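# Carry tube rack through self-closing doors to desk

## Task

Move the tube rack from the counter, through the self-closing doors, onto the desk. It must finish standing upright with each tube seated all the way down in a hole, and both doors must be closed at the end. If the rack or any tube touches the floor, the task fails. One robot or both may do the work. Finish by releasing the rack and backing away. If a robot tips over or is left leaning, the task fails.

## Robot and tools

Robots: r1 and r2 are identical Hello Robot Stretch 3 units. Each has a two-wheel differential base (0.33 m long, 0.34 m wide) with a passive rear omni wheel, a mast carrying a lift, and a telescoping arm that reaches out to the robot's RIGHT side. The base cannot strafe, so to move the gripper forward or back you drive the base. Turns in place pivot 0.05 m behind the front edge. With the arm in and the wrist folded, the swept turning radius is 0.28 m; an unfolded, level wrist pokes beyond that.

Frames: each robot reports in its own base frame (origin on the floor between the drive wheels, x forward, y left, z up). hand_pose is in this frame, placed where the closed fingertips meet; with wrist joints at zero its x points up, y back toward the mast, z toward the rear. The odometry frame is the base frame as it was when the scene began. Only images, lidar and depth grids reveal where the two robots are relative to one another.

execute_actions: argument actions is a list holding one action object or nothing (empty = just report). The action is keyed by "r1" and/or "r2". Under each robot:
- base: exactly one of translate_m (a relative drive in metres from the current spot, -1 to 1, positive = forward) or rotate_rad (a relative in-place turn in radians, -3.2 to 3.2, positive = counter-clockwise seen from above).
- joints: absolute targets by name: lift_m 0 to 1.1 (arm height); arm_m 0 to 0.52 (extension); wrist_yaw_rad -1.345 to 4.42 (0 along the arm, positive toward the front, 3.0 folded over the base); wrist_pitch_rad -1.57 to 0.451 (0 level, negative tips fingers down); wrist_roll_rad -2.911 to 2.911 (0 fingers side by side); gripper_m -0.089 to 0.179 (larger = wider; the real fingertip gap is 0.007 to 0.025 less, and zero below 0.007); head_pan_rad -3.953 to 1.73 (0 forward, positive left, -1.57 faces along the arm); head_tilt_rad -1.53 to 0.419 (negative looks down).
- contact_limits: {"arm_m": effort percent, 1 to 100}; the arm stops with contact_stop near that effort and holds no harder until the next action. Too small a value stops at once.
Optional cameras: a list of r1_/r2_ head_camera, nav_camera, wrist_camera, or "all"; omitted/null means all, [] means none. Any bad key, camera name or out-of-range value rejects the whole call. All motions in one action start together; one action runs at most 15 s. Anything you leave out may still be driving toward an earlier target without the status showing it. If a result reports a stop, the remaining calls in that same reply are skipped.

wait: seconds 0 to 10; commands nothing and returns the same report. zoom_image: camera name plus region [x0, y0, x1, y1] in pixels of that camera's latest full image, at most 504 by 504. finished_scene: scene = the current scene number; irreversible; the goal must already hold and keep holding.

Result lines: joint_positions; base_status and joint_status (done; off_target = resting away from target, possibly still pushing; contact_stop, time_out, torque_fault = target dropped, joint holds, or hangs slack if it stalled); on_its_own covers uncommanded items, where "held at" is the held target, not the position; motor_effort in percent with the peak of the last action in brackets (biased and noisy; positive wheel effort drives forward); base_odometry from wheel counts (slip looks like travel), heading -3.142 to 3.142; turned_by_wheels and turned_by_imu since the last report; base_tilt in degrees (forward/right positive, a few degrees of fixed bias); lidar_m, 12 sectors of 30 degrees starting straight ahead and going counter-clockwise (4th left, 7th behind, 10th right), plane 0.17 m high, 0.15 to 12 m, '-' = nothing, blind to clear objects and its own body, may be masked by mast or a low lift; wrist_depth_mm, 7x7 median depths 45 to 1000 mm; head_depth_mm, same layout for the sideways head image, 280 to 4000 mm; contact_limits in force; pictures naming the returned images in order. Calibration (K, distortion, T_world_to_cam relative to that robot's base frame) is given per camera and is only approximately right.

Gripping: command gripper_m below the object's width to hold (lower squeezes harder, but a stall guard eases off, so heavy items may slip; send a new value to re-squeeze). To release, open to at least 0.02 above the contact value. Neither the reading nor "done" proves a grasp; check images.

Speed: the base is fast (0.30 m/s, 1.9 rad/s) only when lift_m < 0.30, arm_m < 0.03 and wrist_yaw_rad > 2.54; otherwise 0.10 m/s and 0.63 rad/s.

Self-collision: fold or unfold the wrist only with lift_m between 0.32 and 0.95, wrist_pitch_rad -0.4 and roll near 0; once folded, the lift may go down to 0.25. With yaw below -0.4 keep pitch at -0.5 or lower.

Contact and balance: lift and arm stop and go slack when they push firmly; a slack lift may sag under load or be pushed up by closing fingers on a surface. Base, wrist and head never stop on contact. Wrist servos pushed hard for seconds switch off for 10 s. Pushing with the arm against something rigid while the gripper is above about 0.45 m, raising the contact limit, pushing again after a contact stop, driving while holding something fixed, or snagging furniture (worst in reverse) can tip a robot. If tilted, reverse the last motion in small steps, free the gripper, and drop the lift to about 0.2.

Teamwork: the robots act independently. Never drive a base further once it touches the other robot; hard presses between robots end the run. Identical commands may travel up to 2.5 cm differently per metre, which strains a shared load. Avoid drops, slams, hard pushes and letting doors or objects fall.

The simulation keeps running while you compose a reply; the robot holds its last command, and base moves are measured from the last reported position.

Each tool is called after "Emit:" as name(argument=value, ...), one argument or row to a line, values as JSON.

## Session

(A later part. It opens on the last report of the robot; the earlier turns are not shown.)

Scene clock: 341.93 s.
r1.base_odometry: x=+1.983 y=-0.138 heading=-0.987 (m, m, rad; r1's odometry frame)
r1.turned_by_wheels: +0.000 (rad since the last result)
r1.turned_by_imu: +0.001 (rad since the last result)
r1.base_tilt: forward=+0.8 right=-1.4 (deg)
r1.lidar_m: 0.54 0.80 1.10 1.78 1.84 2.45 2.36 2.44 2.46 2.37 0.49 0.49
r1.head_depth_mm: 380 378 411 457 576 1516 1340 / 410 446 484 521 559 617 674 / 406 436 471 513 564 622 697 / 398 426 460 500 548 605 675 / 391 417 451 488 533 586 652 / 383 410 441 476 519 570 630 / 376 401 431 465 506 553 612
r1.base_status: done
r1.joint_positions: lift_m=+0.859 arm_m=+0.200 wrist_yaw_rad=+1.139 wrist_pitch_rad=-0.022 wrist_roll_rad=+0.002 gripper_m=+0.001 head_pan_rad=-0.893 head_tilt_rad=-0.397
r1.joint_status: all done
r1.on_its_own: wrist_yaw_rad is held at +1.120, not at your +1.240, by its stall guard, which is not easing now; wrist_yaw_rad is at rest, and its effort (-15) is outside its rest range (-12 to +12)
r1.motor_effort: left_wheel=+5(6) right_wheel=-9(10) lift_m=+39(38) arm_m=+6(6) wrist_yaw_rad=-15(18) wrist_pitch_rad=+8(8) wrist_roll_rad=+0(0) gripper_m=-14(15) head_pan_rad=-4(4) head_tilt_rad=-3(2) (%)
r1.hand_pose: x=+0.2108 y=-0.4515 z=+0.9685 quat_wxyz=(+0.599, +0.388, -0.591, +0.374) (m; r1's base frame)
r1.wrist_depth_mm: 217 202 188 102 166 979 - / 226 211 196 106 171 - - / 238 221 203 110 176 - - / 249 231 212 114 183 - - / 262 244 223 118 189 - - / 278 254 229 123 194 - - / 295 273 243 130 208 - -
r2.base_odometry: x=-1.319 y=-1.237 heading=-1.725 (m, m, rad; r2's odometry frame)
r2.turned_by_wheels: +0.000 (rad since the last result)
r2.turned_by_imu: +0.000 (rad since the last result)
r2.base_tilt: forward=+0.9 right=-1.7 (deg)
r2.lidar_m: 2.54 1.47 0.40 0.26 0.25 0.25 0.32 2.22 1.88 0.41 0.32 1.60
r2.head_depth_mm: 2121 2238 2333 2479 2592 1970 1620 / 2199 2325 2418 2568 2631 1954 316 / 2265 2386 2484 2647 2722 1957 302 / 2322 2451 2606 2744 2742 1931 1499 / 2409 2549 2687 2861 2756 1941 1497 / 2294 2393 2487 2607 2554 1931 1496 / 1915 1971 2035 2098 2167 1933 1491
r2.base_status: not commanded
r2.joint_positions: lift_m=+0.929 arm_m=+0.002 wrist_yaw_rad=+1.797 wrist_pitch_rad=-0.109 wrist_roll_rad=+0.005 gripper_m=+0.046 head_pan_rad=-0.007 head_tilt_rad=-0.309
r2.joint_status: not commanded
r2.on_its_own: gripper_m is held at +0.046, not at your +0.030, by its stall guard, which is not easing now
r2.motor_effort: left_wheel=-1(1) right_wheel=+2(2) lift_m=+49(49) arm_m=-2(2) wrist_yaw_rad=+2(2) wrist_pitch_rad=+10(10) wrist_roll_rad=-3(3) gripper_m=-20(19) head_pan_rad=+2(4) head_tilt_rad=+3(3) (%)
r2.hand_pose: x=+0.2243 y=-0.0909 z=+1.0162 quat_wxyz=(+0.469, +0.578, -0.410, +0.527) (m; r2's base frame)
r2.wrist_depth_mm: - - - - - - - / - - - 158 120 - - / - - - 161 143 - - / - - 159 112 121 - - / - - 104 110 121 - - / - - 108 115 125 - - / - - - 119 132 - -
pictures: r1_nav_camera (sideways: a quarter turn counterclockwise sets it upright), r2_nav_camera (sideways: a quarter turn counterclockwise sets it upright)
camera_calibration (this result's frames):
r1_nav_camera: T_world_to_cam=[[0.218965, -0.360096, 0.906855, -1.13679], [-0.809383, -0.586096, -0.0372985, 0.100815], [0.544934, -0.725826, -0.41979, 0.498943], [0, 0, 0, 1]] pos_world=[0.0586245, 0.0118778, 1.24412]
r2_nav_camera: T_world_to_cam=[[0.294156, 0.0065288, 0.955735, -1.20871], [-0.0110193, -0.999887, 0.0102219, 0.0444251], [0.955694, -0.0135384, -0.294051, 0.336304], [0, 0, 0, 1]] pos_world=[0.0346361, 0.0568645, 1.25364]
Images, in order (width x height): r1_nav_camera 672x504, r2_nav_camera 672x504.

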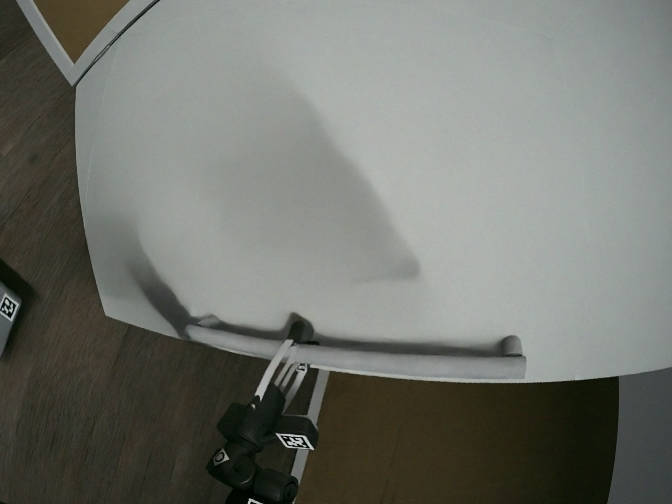

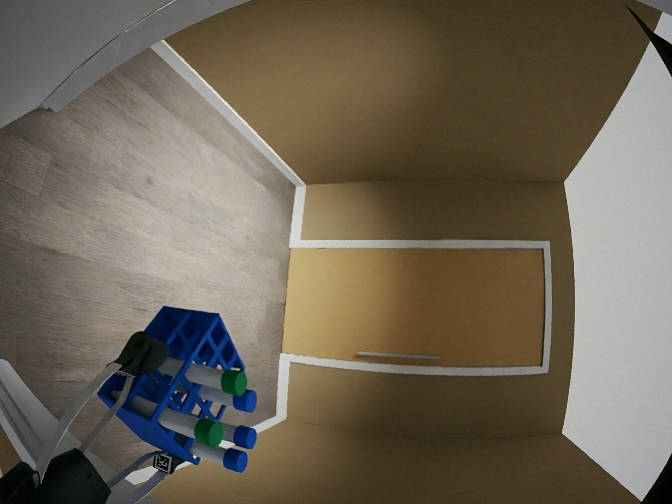

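Emit:
execute_actions(
  actions=[
    {"r1":{"joints":{"gripper_m":0.12}}},
  ],
  cameras=[],
)

Emit:
execute_actions(
  actions=[
    {"r1":{"base":{"translate_m":-0.45},"joints":{"arm_m":0.0}}},
  ],
  cameras=[],
)

Emit:
execute_actions(
  actions=[
    {"r1":{"joints":{"wrist_pitch_rad":-0.4,"lift_m":0.6,"gripper_m":0.03,"head_pan_rad":0,"head_tilt_rad":-0.5}},"r2":{"base":{"translate_m":-0.12}}},
  ],
  cameras=[],
)

Emit:
execute_actions(
  actions=[
    {"r1":{"joints":{"wrist_yaw_rad":3.0},"base":{"rotate_rad":1.57}}},
  ],
  cameras=["r2_nav_camera","r1_nav_camera","r1_head_camera"],
)

Scene clock: 348.53 s.
r1.base_odometry: x=+1.983 y=-0.138 heading=-0.988 (m, m, rad; r1's odometry frame)
r1.turned_by_wheels: +0.000 (rad since the last result)
r1.turned_by_imu: -0.002 (rad since the last result)
r1.base_tilt: forward=+0.8 right=-1.5 (deg)
r1.lidar_m: 0.55 0.80 1.10 1.78 1.84 2.45 2.36 2.44 2.47 2.36 0.50 0.50
r1.head_depth_mm: 375 389 425 542 615 1563 1346 / 419 455 487 531 568 640 675 / 414 445 481 523 569 634 710 / 406 435 469 509 557 615 684 / 397 426 458 495 541 596 660 / 389 416 447 484 526 579 640 / 382 408 437 472 513 562 619
r1.base_status: not commanded
r1.joint_positions: lift_m=+0.859 arm_m=+0.200 wrist_yaw_rad=+1.123 wrist_pitch_rad=-0.022 wrist_roll_rad=+0.002 gripper_m=+0.120 head_pan_rad=-0.893 head_tilt_rad=-0.397
r1.joint_status: all done
r1.on_its_own: wrist_yaw_rad is held at +1.120, not at your +1.240, by its stall guard, which is not easing now
r1.motor_effort: left_wheel=+0(5) right_wheel=+1(8) lift_m=+39(38) arm_m=+4(6) wrist_yaw_rad=-3(16) wrist_pitch_rad=+8(8) wrist_roll_rad=+0(0) gripper_m=+0(81) head_pan_rad=-5(5) head_tilt_rad=-2(2) (%)
r1.hand_pose: x=+0.2091 y=-0.4553 z=+0.9685 quat_wxyz=(+0.602, +0.384, -0.595, +0.369) (m; r1's base frame)
r1.wrist_depth_mm: 218 206 195 111 173 - - / 229 218 202 115 179 - - / 240 225 211 119 186 - - / 250 234 218 124 192 - - / 264 250 228 130 202 - - / 280 - 238 135 213 - - / 299 275 250 141 220 - -
r2.base_odometry: x=-1.319 y=-1.237 heading=-1.725 (m, m, rad; r2's odometry frame)
r2.turned_by_wheels: +0.000 (rad since the last result)
r2.turned_by_imu: +0.000 (rad since the last result)
r2.base_tilt: forward=+1.0 right=-1.6 (deg)
r2.lidar_m: 2.54 1.47 0.39 0.26 0.24 0.24 0.31 2.22 1.88 0.41 0.32 1.60
r2.head_depth_mm: 2135 2236 2337 2475 2593 1963 1618 / 2175 2306 2422 2573 2649 1951 316 / 2262 2386 2519 2670 2743 1948 306 / 2333 2436 2594 2749 2751 1946 1504 / 2392 2531 2684 2842 2756 1939 1495 / 2288 2384 2475 2564 2545 1942 1495 / 1907 1971 2023 2091 2162 1924 1486
r2.base_status: not commanded
r2.joint_positions: lift_m=+0.929 arm_m=+0.002 wrist_yaw_rad=+1.798 wrist_pitch_rad=-0.110 wrist_roll_rad=+0.005 gripper_m=+0.046 head_pan_rad=-0.007 head_tilt_rad=-0.309
r2.joint_status: not commanded
r2.on_its_own: gripper_m is held at +0.046, not at your +0.030, by its stall guard, which is not easing now
r2.motor_effort: left_wheel=-1(4) right_wheel=+0(6) lift_m=+49(49) arm_m=-2(2) wrist_yaw_rad=+2(3) wrist_pitch_rad=+10(11) wrist_roll_rad=-3(3) gripper_m=-20(20) head_pan_rad=+3(2) head_tilt_rad=+3(3) (%)
r2.hand_pose: x=+0.2242 y=-0.0908 z=+1.0162 quat_wxyz=(+0.469, +0.578, -0.410, +0.527) (m; r2's base frame)
r2.wrist_depth_mm: - - - - - - - / - - - 158 120 - - / - - - 162 143 - - / - - 159 112 121 - - / - - 104 110 121 - - / - - 108 115 125 - - / - - - 119 132 - -
pictures: none
No camera images: the call's "cameras" was empty. Leave "cameras" out to get every camera's image.

Scene clock: 354.40 s.
r1.base_odometry: x=+1.735 y=+0.237 heading=-0.988 (m, m, rad; r1's odometry frame)
r1.turned_by_wheels: +0.000 (rad since the last result)
r1.turned_by_imu: -0.005 (rad since the last result)
r1.base_tilt: forward=+0.8 right=-1.4 (deg)
r1.lidar_m: 0.93 1.28 1.73 1.77 1.84 1.99 1.91 1.97 2.47 2.37 1.76 0.84
r1.head_depth_mm: 2102 2246 2399 2557 2078 1661 1380 / 2205 2363 2549 2698 2101 1719 1377 / 2001 2155 2310 2491 2129 1686 1391 / 1756 1877 1993 2153 2132 1685 1398 / 1578 1663 1759 1875 1961 1697 1429 / 1424 1497 1565 882 935 1020 1124 / 686 718 757 809 890 990 1094
r1.base_status: done
r1.joint_positions: lift_m=+0.859 arm_m=+0.000 wrist_yaw_rad=+1.122 wrist_pitch_rad=-0.022 wrist_roll_rad=+0.002 gripper_m=+0.120 head_pan_rad=-0.893 head_tilt_rad=-0.397
r1.joint_status: all done
r1.on_its_own: wrist_yaw_rad is held at +1.120, not at your +1.240, by its stall guard, which is not easing now
r1.motor_effort: left_wheel=+0(4) right_wheel=+1(3) lift_m=+39(39) arm_m=-6(5) wrist_yaw_rad=-2(3) wrist_pitch_rad=+8(8) wrist_roll_rad=+0(0) gripper_m=+1(1) head_pan_rad=-4(4) head_tilt_rad=-2(2) (%)
r1.hand_pose: x=+0.2090 y=-0.2563 z=+0.9685 quat_wxyz=(+0.603, +0.383, -0.595, +0.369) (m; r1's base frame)
r1.wrist_depth_mm: 755 706 676 638 - - - / 794 757 707 677 - - - / 853 779 736 692 - - - / 878 809 790 727 - - - / 888 883 784 738 - - - / 948 - 822 800 - - - / - 966 872 832 - - -
r2.base_odometry: x=-1.319 y=-1.237 heading=-1.725 (m, m, rad; r2's odometry frame)
r2.turned_by_wheels: +0.000 (rad since the last result)
r2.turned_by_imu: +0.000 (rad since the last result)
r2.base_tilt: forward=+1.0 right=-1.7 (deg)
r2.lidar_m: 2.53 1.47 0.39 0.26 0.24 0.24 0.30 2.22 1.88 0.41 0.32 1.60
r2.head_depth_mm: 2124 2247 2347 2487 2569 1960 1614 / 2190 2310 2429 2580 2635 1942 316 / 2253 2362 2493 2657 2745 1953 306 / 2313 2441 2583 2744 2762 1936 1502 / 2393 2554 2671 2863 2742 1935 1502 / 2286 2386 2482 2560 2539 1934 1495 / 1892 1961 2031 2105 2149 1926 1493
r2.base_status: not commanded
r2.joint_positions: lift_m=+0.929 arm_m=+0.002 wrist_yaw_rad=+1.798 wrist_pitch_rad=-0.110 wrist_roll_rad=+0.005 gripper_m=+0.046 head_pan_rad=-0.007 head_tilt_rad=-0.309
r2.joint_status: not commanded
r2.on_its_own: gripper_m is held at +0.046, not at your +0.030, by its stall guard, which is not easing now
r2.motor_effort: left_wheel=-1(1) right_wheel=+0(0) lift_m=+49(49) arm_m=-2(2) wrist_yaw_rad=+2(2) wrist_pitch_rad=+10(10) wrist_roll_rad=-3(3) gripper_m=-19(20) head_pan_rad=+3(2) head_tilt_rad=+3(3) (%)
r2.hand_pose: x=+0.2242 y=-0.0908 z=+1.0162 quat_wxyz=(+0.469, +0.578, -0.410, +0.527) (m; r2's base frame)
r2.wrist_depth_mm: - - - - - - - / - - - 157 120 - - / - - - 161 143 - - / - - 159 112 121 - - / - - 105 110 121 - - / - - 108 115 125 - - / - - - 119 132 - -
pictures: none
No camera images: the call's "cameras" was empty. Leave "cameras" out to get every camera's image.

Scene clock: 357.60 s.
r1.base_odometry: x=+1.735 y=+0.237 heading=-0.988 (m, m, rad; r1's odometry frame)
r1.turned_by_wheels: +0.000 (rad since the last result)
r1.turned_by_imu: -0.001 (rad since the last result)
r1.base_tilt: forward=+0.8 right=-1.4 (deg)
r1.lidar_m: 0.87 1.27 1.73 1.77 1.84 1.99 1.91 1.98 2.47 2.37 1.76 0.76
r1.head_depth_mm: 688 738 798 870 960 1062 1195 / 734 795 865 948 1055 1184 1272 / 791 862 945 1045 1175 1330 1297 / 855 937 1035 1164 1324 1466 1311 / 930 1029 1151 1304 1497 1555 1310 / 1012 1104 1224 1361 1521 1560 1321 / 1023 1112 1221 1347 1516 1571 1329
r1.base_status: not commanded
r1.joint_positions: lift_m=+0.601 arm_m=+0.000 wrist_yaw_rad=+1.122 wrist_pitch_rad=-0.413 wrist_roll_rad=+0.002 gripper_m=+0.030 head_pan_rad=-0.007 head_tilt_rad=-0.493
r1.joint_status: all done
r1.on_its_own: wrist_yaw_rad is held at +1.120, not at your +1.240, by its stall guard, which is not easing now
r1.motor_effort: left_wheel=+0(0) right_wheel=+0(0) lift_m=+13(36) arm_m=-6(6) wrist_yaw_rad=-2(2) wrist_pitch_rad=+5(8) wrist_roll_rad=+0(0) gripper_m=-1(81) head_pan_rad=+5(55) head_tilt_rad=-4(19) (%)
r1.hand_pose: x=+0.1813 y=-0.2430 z=+0.6144 quat_wxyz=(+0.663, +0.491, -0.509, +0.245) (m; r1's base frame)
r1.wrist_depth_mm: 722 650 588 563 - - - / 812 730 645 631 - - - / 941 838 731 679 - - - / - 959 835 783 - - - / - - 914 846 - - - / 893 899 871 858 862 875 873 / 768 779 760 751 763 765 744
r2.base_odometry: x=-1.300 y=-1.118 heading=-1.725 (m, m, rad; r2's odometry frame)
r2.turned_by_wheels: +0.000 (rad since the last result)
r2.turned_by_imu: -0.001 (rad since the last result)
r2.base_tilt: forward=+1.0 right=-1.7 (deg)
r2.lidar_m: 2.65 0.82 0.34 0.24 0.23 0.24 2.84 2.18 1.85 0.66 0.38 0.41
r2.head_depth_mm: 2223 2339 2455 2607 2667 1952 1615 / 2281 2419 2548 2674 2760 1960 316 / 2351 2497 2619 2761 2760 1954 306 / 2426 2557 2709 2879 2779 1942 1502 / 2519 2649 2807 2978 2756 1939 1503 / 2359 2454 2539 2654 2579 1930 1498 / 1944 2010 2074 2138 2199 1919 1495
r2.base_status: done
r2.joint_positions: lift_m=+0.929 arm_m=+0.002 wrist_yaw_rad=+1.798 wrist_pitch_rad=-0.110 wrist_roll_rad=+0.005 gripper_m=+0.046 head_pan_rad=-0.007 head_tilt_rad=-0.309
r2.joint_status: not commanded
r2.on_its_own: gripper_m is held at +0.046, not at your +0.030, by its stall guard, which is not easing now
r2.motor_effort: left_wheel=-1(6) right_wheel=+0(5) lift_m=+49(49) arm_m=-2(2) wrist_yaw_rad=+3(1) wrist_pitch_rad=+10(10) wrist_roll_rad=-3(3) gripper_m=-20(19) head_pan_rad=+3(2) head_tilt_rad=+3(3) (%)
r2.hand_pose: x=+0.2242 y=-0.0908 z=+1.0162 quat_wxyz=(+0.469, +0.578, -0.410, +0.527) (m; r2's base frame)
r2.wrist_depth_mm: - - - - - - - / - - - 157 120 - - / 670 - - 161 143 - - / 671 - 158 112 121 - - / 673 - 105 110 121 - - / 682 - 108 115 125 - - / 694 - - 119 132 - -
pictures: none
No camera images: the call's "cameras" was empty. Leave "cameras" out to get every camera's image.

Scene clock: 361.07 s.
r1.base_odometry: x=+1.735 y=+0.237 heading=+0.582 (m, m, rad; r1's odometry frame)
r1.turned_by_wheels: +1.570 (rad since the last result)
r1.turned_by_imu: +1.566 (rad since the last result)
r1.base_tilt: forward=+0.7 right=-1.5 (deg)
r1.lidar_m: 1.77 1.84 1.98 1.91 1.98 2.46 2.37 1.75 0.76 0.87 1.27 1.74
r1.head_depth_mm: 2056 1736 1831 2136 1867 1522 1293 / 2062 1730 1821 2041 1881 1536 1294 / 2059 1764 1823 2025 1877 1531 1298 / 2031 1794 1803 2017 1891 1545 1309 / 2019 1839 1799 1993 1915 1554 1311 / 2016 1877 1785 1981 1913 1560 1320 / 1994 1907 1773 1959 1934 1569 1323
r1.base_status: done
r1.joint_positions: lift_m=+0.601 arm_m=+0.000 wrist_yaw_rad=+2.997 wrist_pitch_rad=-0.413 wrist_roll_rad=+0.002 gripper_m=+0.030 head_pan_rad=-0.007 head_tilt_rad=-0.494
r1.joint_status: all done
r1.motor_effort: left_wheel=-2(6) right_wheel=+2(5) lift_m=+13(13) arm_m=-6(6) wrist_yaw_rad=+2(3) wrist_pitch_rad=+5(5) wrist_roll_rad=+0(0) gripper_m=+0(0) head_pan_rad=+4(5) head_tilt_rad=-4(4) (%)
r1.hand_pose: x=+0.0111 y=+0.0774 z=+0.6144 quat_wxyz=(+0.195, +0.701, +0.095, +0.679) (m; r1's base frame)
r1.wrist_depth_mm: - - - - - - - / - - - - - - - / - - - - - - - / - - - - - - - / - - - - - - - / 850 882 - 864 873 875 877 / 764 753 764 781 772 767 750
r2.base_odometry: x=-1.300 y=-1.118 heading=-1.725 (m, m, rad; r2's odometry frame)
r2.turned_by_wheels: +0.000 (rad since the last result)
r2.turned_by_imu: +0.000 (rad since the last result)
r2.base_tilt: forward=+1.0 right=-1.5 (deg)
r2.lidar_m: 2.65 0.82 0.34 0.24 0.23 0.24 2.83 2.18 1.85 0.66 0.38 0.41
r2.head_depth_mm: 2227 2347 2476 2606 2662 1960 1610 / 2294 2418 2543 2686 2754 1949 315 / 2364 2494 2616 2776 2753 1951 306 / 2438 2556 2713 2875 2749 1952 1496 / 2525 2645 2815 2977 2754 1941 1497 / 2356 2435 2543 2651 2586 1939 1496 / 1948 2017 2075 2138 2202 1935 1494
r2.base_status: not commanded
r2.joint_positions: lift_m=+0.929 arm_m=+0.002 wrist_yaw_rad=+1.798 wrist_pitch_rad=-0.110 wrist_roll_rad=+0.005 gripper_m=+0.046 head_pan_rad=-0.007 head_tilt_rad=-0.309
r2.joint_status: not commanded
r2.on_its_own: gripper_m is held at +0.046, not at your +0.030, by its stall guard, which is not easing now
r2.motor_effort: left_wheel=-1(1) right_wheel=+0(0) lift_m=+49(49) arm_m=-2(2) wrist_yaw_rad=+2(1) wrist_pitch_rad=+10(10) wrist_roll_rad=-3(3) gripper_m=-20(19) head_pan_rad=+3(2) head_tilt_rad=+3(3) (%)
r2.hand_pose: x=+0.2242 y=-0.0908 z=+1.0162 quat_wxyz=(+0.469, +0.578, -0.410, +0.527) (m; r2's base frame)
r2.wrist_depth_mm: - - - - - - - / - - - 158 121 - - / 656 - - 162 144 - - / 670 - 159 112 121 - - / 672 - 104 110 121 - - / 688 - 108 115 125 - - / 693 - - 119 131 - -
pictures: r1_head_camera (sideways: a quarter turn clockwise sets it upright), r1_nav_camera (sideways: a quarter turn counterclockwise sets it upright), r2_nav_camera (sideways: a quarter turn counterclockwise sets it upright)
camera_calibration (this result's frames):
r1_head_camera: T_world_to_cam=[[-0.501479, 0.034209, -0.864493, 1.14912], [0.0139582, 0.999408, 0.0314508, -0.0403446], [0.865057, 0.00370511, -0.50166, 0.606839], [0, 0, 0, 1]] pos_world=[0.0518733, -0.001238, 1.2991]
r1_nav_camera: T_world_to_cam=[[0.503306, -0.0587206, 0.862111, -1.08016], [-0.0612289, -0.997604, -0.0322035, 0.0896137], [0.861936, -0.0365778, -0.505696, 0.608791], [0, 0, 0, 1]] pos_world=[0.0244019, 0.0482394, 1.24197]
r2_nav_camera: T_world_to_cam=[[0.294103, 0.00658153, 0.955751, -1.20873], [-0.0108419, -0.999889, 0.0102217, 0.0444243], [0.955712, -0.0133684, -0.293999, 0.336236], [0, 0, 0, 1]] pos_world=[0.0346285, 0.0568696, 1.25365]
Images, in order (width x height): r1_head_camera 896x504, r1_nav_camera 672x504, r2_nav_camera 672x504.

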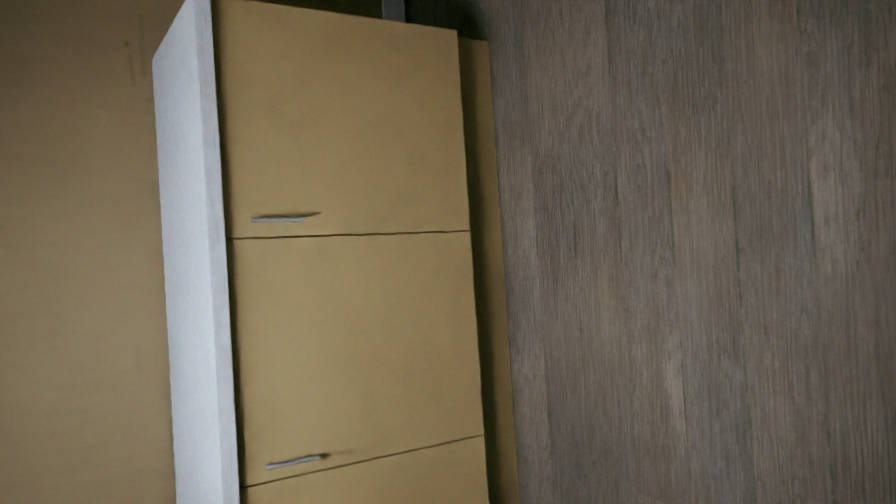

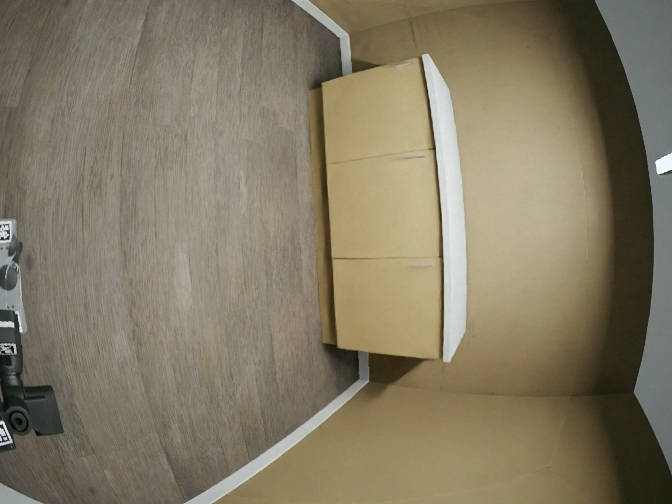

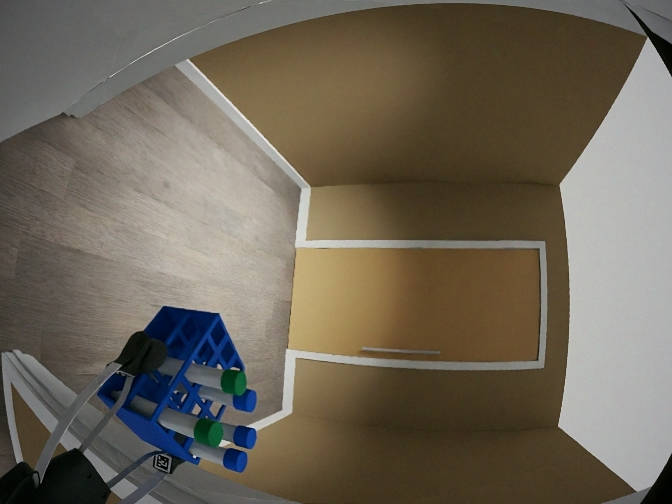

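Emit:
execute_actions(
  actions=[
    {"r1":{"base":{"translate_m":-0.6},"joints":{"lift_m":0.27}}},
  ],
  cameras=[],
)

Emit:
execute_actions(
  actions=[
    {"r1":{"base":{"rotate_rad":-1.57},"joints":{"head_tilt_rad":-0.7}}},
  ],
  cameras=["r1_nav_camera","r1_head_camera"],
)

Scene clock: 373.10 s.
r1.base_odometry: x=+1.234 y=-0.093 heading=+0.582 (m, m, rad; r1's odometry frame)
r1.turned_by_wheels: +0.000 (rad since the last result)
r1.turned_by_imu: -0.008 (rad since the last result)
r1.base_tilt: forward=+0.7 right=-1.4 (deg)
r1.lidar_m: 2.37 2.45 1.98 1.90 1.97 1.84 1.78 1.77 1.28 0.60 0.66 1.74
r1.head_depth_mm: 2588 2825 2980 2386 1844 1527 1285 / 2551 2273 2461 2402 1859 1525 1293 / 2563 2260 2434 2426 1877 1535 1301 / 2539 2250 2415 2436 1882 1539 1304 / 2532 2243 2425 2456 1902 1553 1310 / 2531 2242 2394 2466 1913 1561 1316 / 2518 2227 2376 2496 1936 1573 1328
r1.base_status: done
r1.joint_positions: lift_m=+0.271 arm_m=+0.000 wrist_yaw_rad=+2.998 wrist_pitch_rad=-0.413 wrist_roll_rad=+0.002 gripper_m=+0.030 head_pan_rad=-0.007 head_tilt_rad=-0.495
r1.joint_status: all done
r1.motor_effort: left_wheel=-2(10) right_wheel=+2(4) lift_m=+13(15) arm_m=-6(6) wrist_yaw_rad=+2(2) wrist_pitch_rad=+5(5) wrist_roll_rad=+0(0) gripper_m=-1(0) head_pan_rad=+4(5) head_tilt_rad=-3(5) (%)
r1.hand_pose: x=+0.0109 y=+0.0774 z=+0.2843 quat_wxyz=(+0.195, +0.701, +0.095, +0.679) (m; r1's base frame)
r1.wrist_depth_mm: - - - - - - - / - - - - - - - / 868 - 897 855 859 865 891 / 674 658 683 681 688 678 682 / 565 571 - 563 553 566 560 / 482 505 - - 478 476 486 / - - - - 414 411 412
r2.base_odometry: x=-1.300 y=-1.118 heading=-1.725 (m, m, rad; r2's odometry frame)
r2.turned_by_wheels: +0.000 (rad since the last result)
r2.turned_by_imu: -0.001 (rad since the last result)
r2.base_tilt: forward=+1.0 right=-1.6 (deg)
r2.lidar_m: 2.65 0.82 0.34 0.24 0.23 0.24 0.89 2.18 1.85 0.66 0.38 0.41
r2.head_depth_mm: 2234 2332 2475 2596 2668 1964 1612 / 2300 2407 2561 2673 2774 1941 316 / 2365 2481 2631 2775 2760 1952 306 / 2434 2554 2722 2879 2767 1942 1504 / 2518 2661 2794 3006 2752 1939 1497 / 2356 2450 2529 2632 2579 1941 1488 / 1955 2016 2077 2132 2207 1927 1491
r2.base_status: not commanded
r2.joint_positions: lift_m=+0.929 arm_m=+0.002 wrist_yaw_rad=+1.798 wrist_pitch_rad=-0.110 wrist_roll_rad=+0.005 gripper_m=+0.046 head_pan_rad=-0.007 head_tilt_rad=-0.309
r2.joint_status: not commanded
r2.on_its_own: gripper_m is held at +0.046, not at your +0.030, by its stall guard, which is not easing now
r2.motor_effort: left_wheel=-1(1) right_wheel=+0(0) lift_m=+49(48) arm_m=-3(3) wrist_yaw_rad=+2(2) wrist_pitch_rad=+10(10) wrist_roll_rad=-3(3) gripper_m=-20(20) head_pan_rad=+2(4) head_tilt_rad=+4(3) (%)
r2.hand_pose: x=+0.2242 y=-0.0908 z=+1.0162 quat_wxyz=(+0.469, +0.578, -0.410, +0.527) (m; r2's base frame)
r2.wrist_depth_mm: - - - - - - - / - - - 158 120 - - / 663 - - 162 143 - - / 667 - 159 112 121 - - / 683 - 104 110 121 - - / 685 - 108 115 125 - - / 691 - - 119 132 - -
pictures: none
No camera images: the call's "cameras" was empty. Leave "cameras" out to get every camera's image.

Scene clock: 375.30 s.
r1.base_odometry: x=+1.234 y=-0.093 heading=-0.988 (m, m, rad; r1's odometry frame)
r1.turned_by_wheels: -1.570 (rad since the last result)
r1.turned_by_imu: -1.560 (rad since the last result)
r1.base_tilt: forward=+0.7 right=-1.5 (deg)
r1.lidar_m: 0.60 0.67 1.74 2.38 2.45 1.98 1.91 1.98 1.84 1.77 1.76 1.28
r1.head_depth_mm: 1086 1226 1402 1644 1540 1332 1172 / 1085 1222 1390 1624 1556 1338 1177 / 805 1237 1411 1637 1557 1319 1180 / 818 3057 2314 1871 1371 1276 1189 / 679 3057 2330 1872 1290 1221 1192 / 561 589 645 756 1000 1308 1197 / 491 575 683 760 1294 1369 1196
r1.base_status: done
r1.joint_positions: lift_m=+0.271 arm_m=+0.000 wrist_yaw_rad=+2.998 wrist_pitch_rad=-0.413 wrist_roll_rad=+0.002 gripper_m=+0.030 head_pan_rad=-0.007 head_tilt_rad=-0.692
r1.joint_status: all done
r1.motor_effort: left_wheel=+2(10) right_wheel=-1(5) lift_m=+14(14) arm_m=-5(6) wrist_yaw_rad=+1(1) wrist_pitch_rad=+5(5) wrist_roll_rad=+0(0) gripper_m=+0(0) head_pan_rad=+4(5) head_tilt_rad=-6(28) (%)
r1.hand_pose: x=+0.0109 y=+0.0774 z=+0.2843 quat_wxyz=(+0.195, +0.701, +0.095, +0.679) (m; r1's base frame)
r1.wrist_depth_mm: - - - - - - - / - - - - - - - / 850 - 885 881 861 823 876 / 695 668 690 682 683 689 673 / 564 565 - 569 576 565 559 / 482 492 - - 480 470 476 / - - - - 413 416 412
r2.base_odometry: x=-1.300 y=-1.118 heading=-1.725 (m, m, rad; r2's odometry frame)
r2.turned_by_wheels: +0.000 (rad since the last result)
r2.turned_by_imu: +0.000 (rad since the last result)
r2.base_tilt: forward=+0.9 right=-1.7 (deg)
r2.lidar_m: 2.65 0.82 0.34 0.24 0.23 0.24 0.89 2.19 1.85 0.66 0.38 0.41
r2.head_depth_mm: 2226 2351 2464 2597 2674 1960 1615 / 2307 2426 2544 2692 2773 1945 315 / 2359 2461 2638 2783 2763 1950 306 / 2433 2562 2727 2855 2778 1947 1499 / 2501 2654 2816 3008 2740 1944 1501 / 2358 2445 2525 2619 2588 1939 1495 / 1950 2014 2076 2134 2206 1930 1486
r2.base_status: not commanded
r2.joint_positions: lift_m=+0.929 arm_m=+0.002 wrist_yaw_rad=+1.798 wrist_pitch_rad=-0.110 wrist_roll_rad=+0.005 gripper_m=+0.046 head_pan_rad=-0.007 head_tilt_rad=-0.309
r2.joint_status: not commanded
r2.on_its_own: gripper_m is held at +0.046, not at your +0.030, by its stall guard, which is not easing now
r2.motor_effort: left_wheel=-1(1) right_wheel=+0(0) lift_m=+49(49) arm_m=-2(3) wrist_yaw_rad=+2(2) wrist_pitch_rad=+10(10) wrist_roll_rad=-3(3) gripper_m=-20(20) head_pan_rad=+3(2) head_tilt_rad=+3(3) (%)
r2.hand_pose: x=+0.2242 y=-0.0908 z=+1.0162 quat_wxyz=(+0.469, +0.578, -0.410, +0.527) (m; r2's base frame)
r2.wrist_depth_mm: - - - - - - - / - - - 158 120 - - / 665 - - 161 143 - - / 668 - 158 112 121 - - / 674 - 104 110 121 - - / 691 - 108 115 125 - - / 689 - - 119 131 - -
pictures: r1_head_camera (sideways: a quarter turn clockwise sets it upright), r1_nav_camera (sideways: a quarter turn counterclockwise sets it upright)
camera_calibration (this result's frames):
r1_head_camera: T_world_to_cam=[[-0.661858, 0.035182, -0.748804, 0.999277], [0.0197675, 0.99937, 0.0294824, -0.0378095], [0.749369, 0.00471115, -0.662136, 0.816317], [0, 0, 0, 1]] pos_world=[0.0504039, -0.0012166, 1.28989]
r1_nav_camera: T_world_to_cam=[[0.663183, -0.0596896, 0.746074, -0.929864], [-0.0662615, -0.997583, -0.020912, 0.0749372], [0.745519, -0.0355675, -0.665535, 0.817442], [0, 0, 0, 1]] pos_world=[0.012217, 0.0483272, 1.23935]
Images, in order (width x height): r1_head_camera 896x504, r1_nav_camera 672x504.

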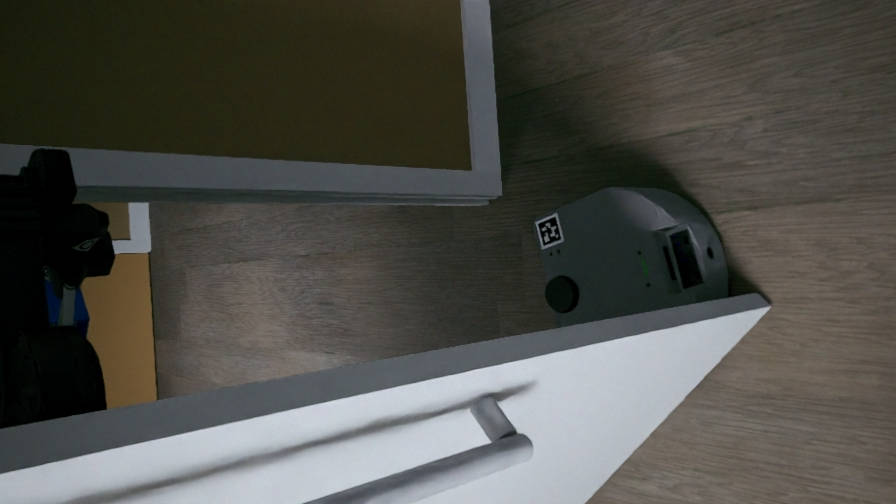

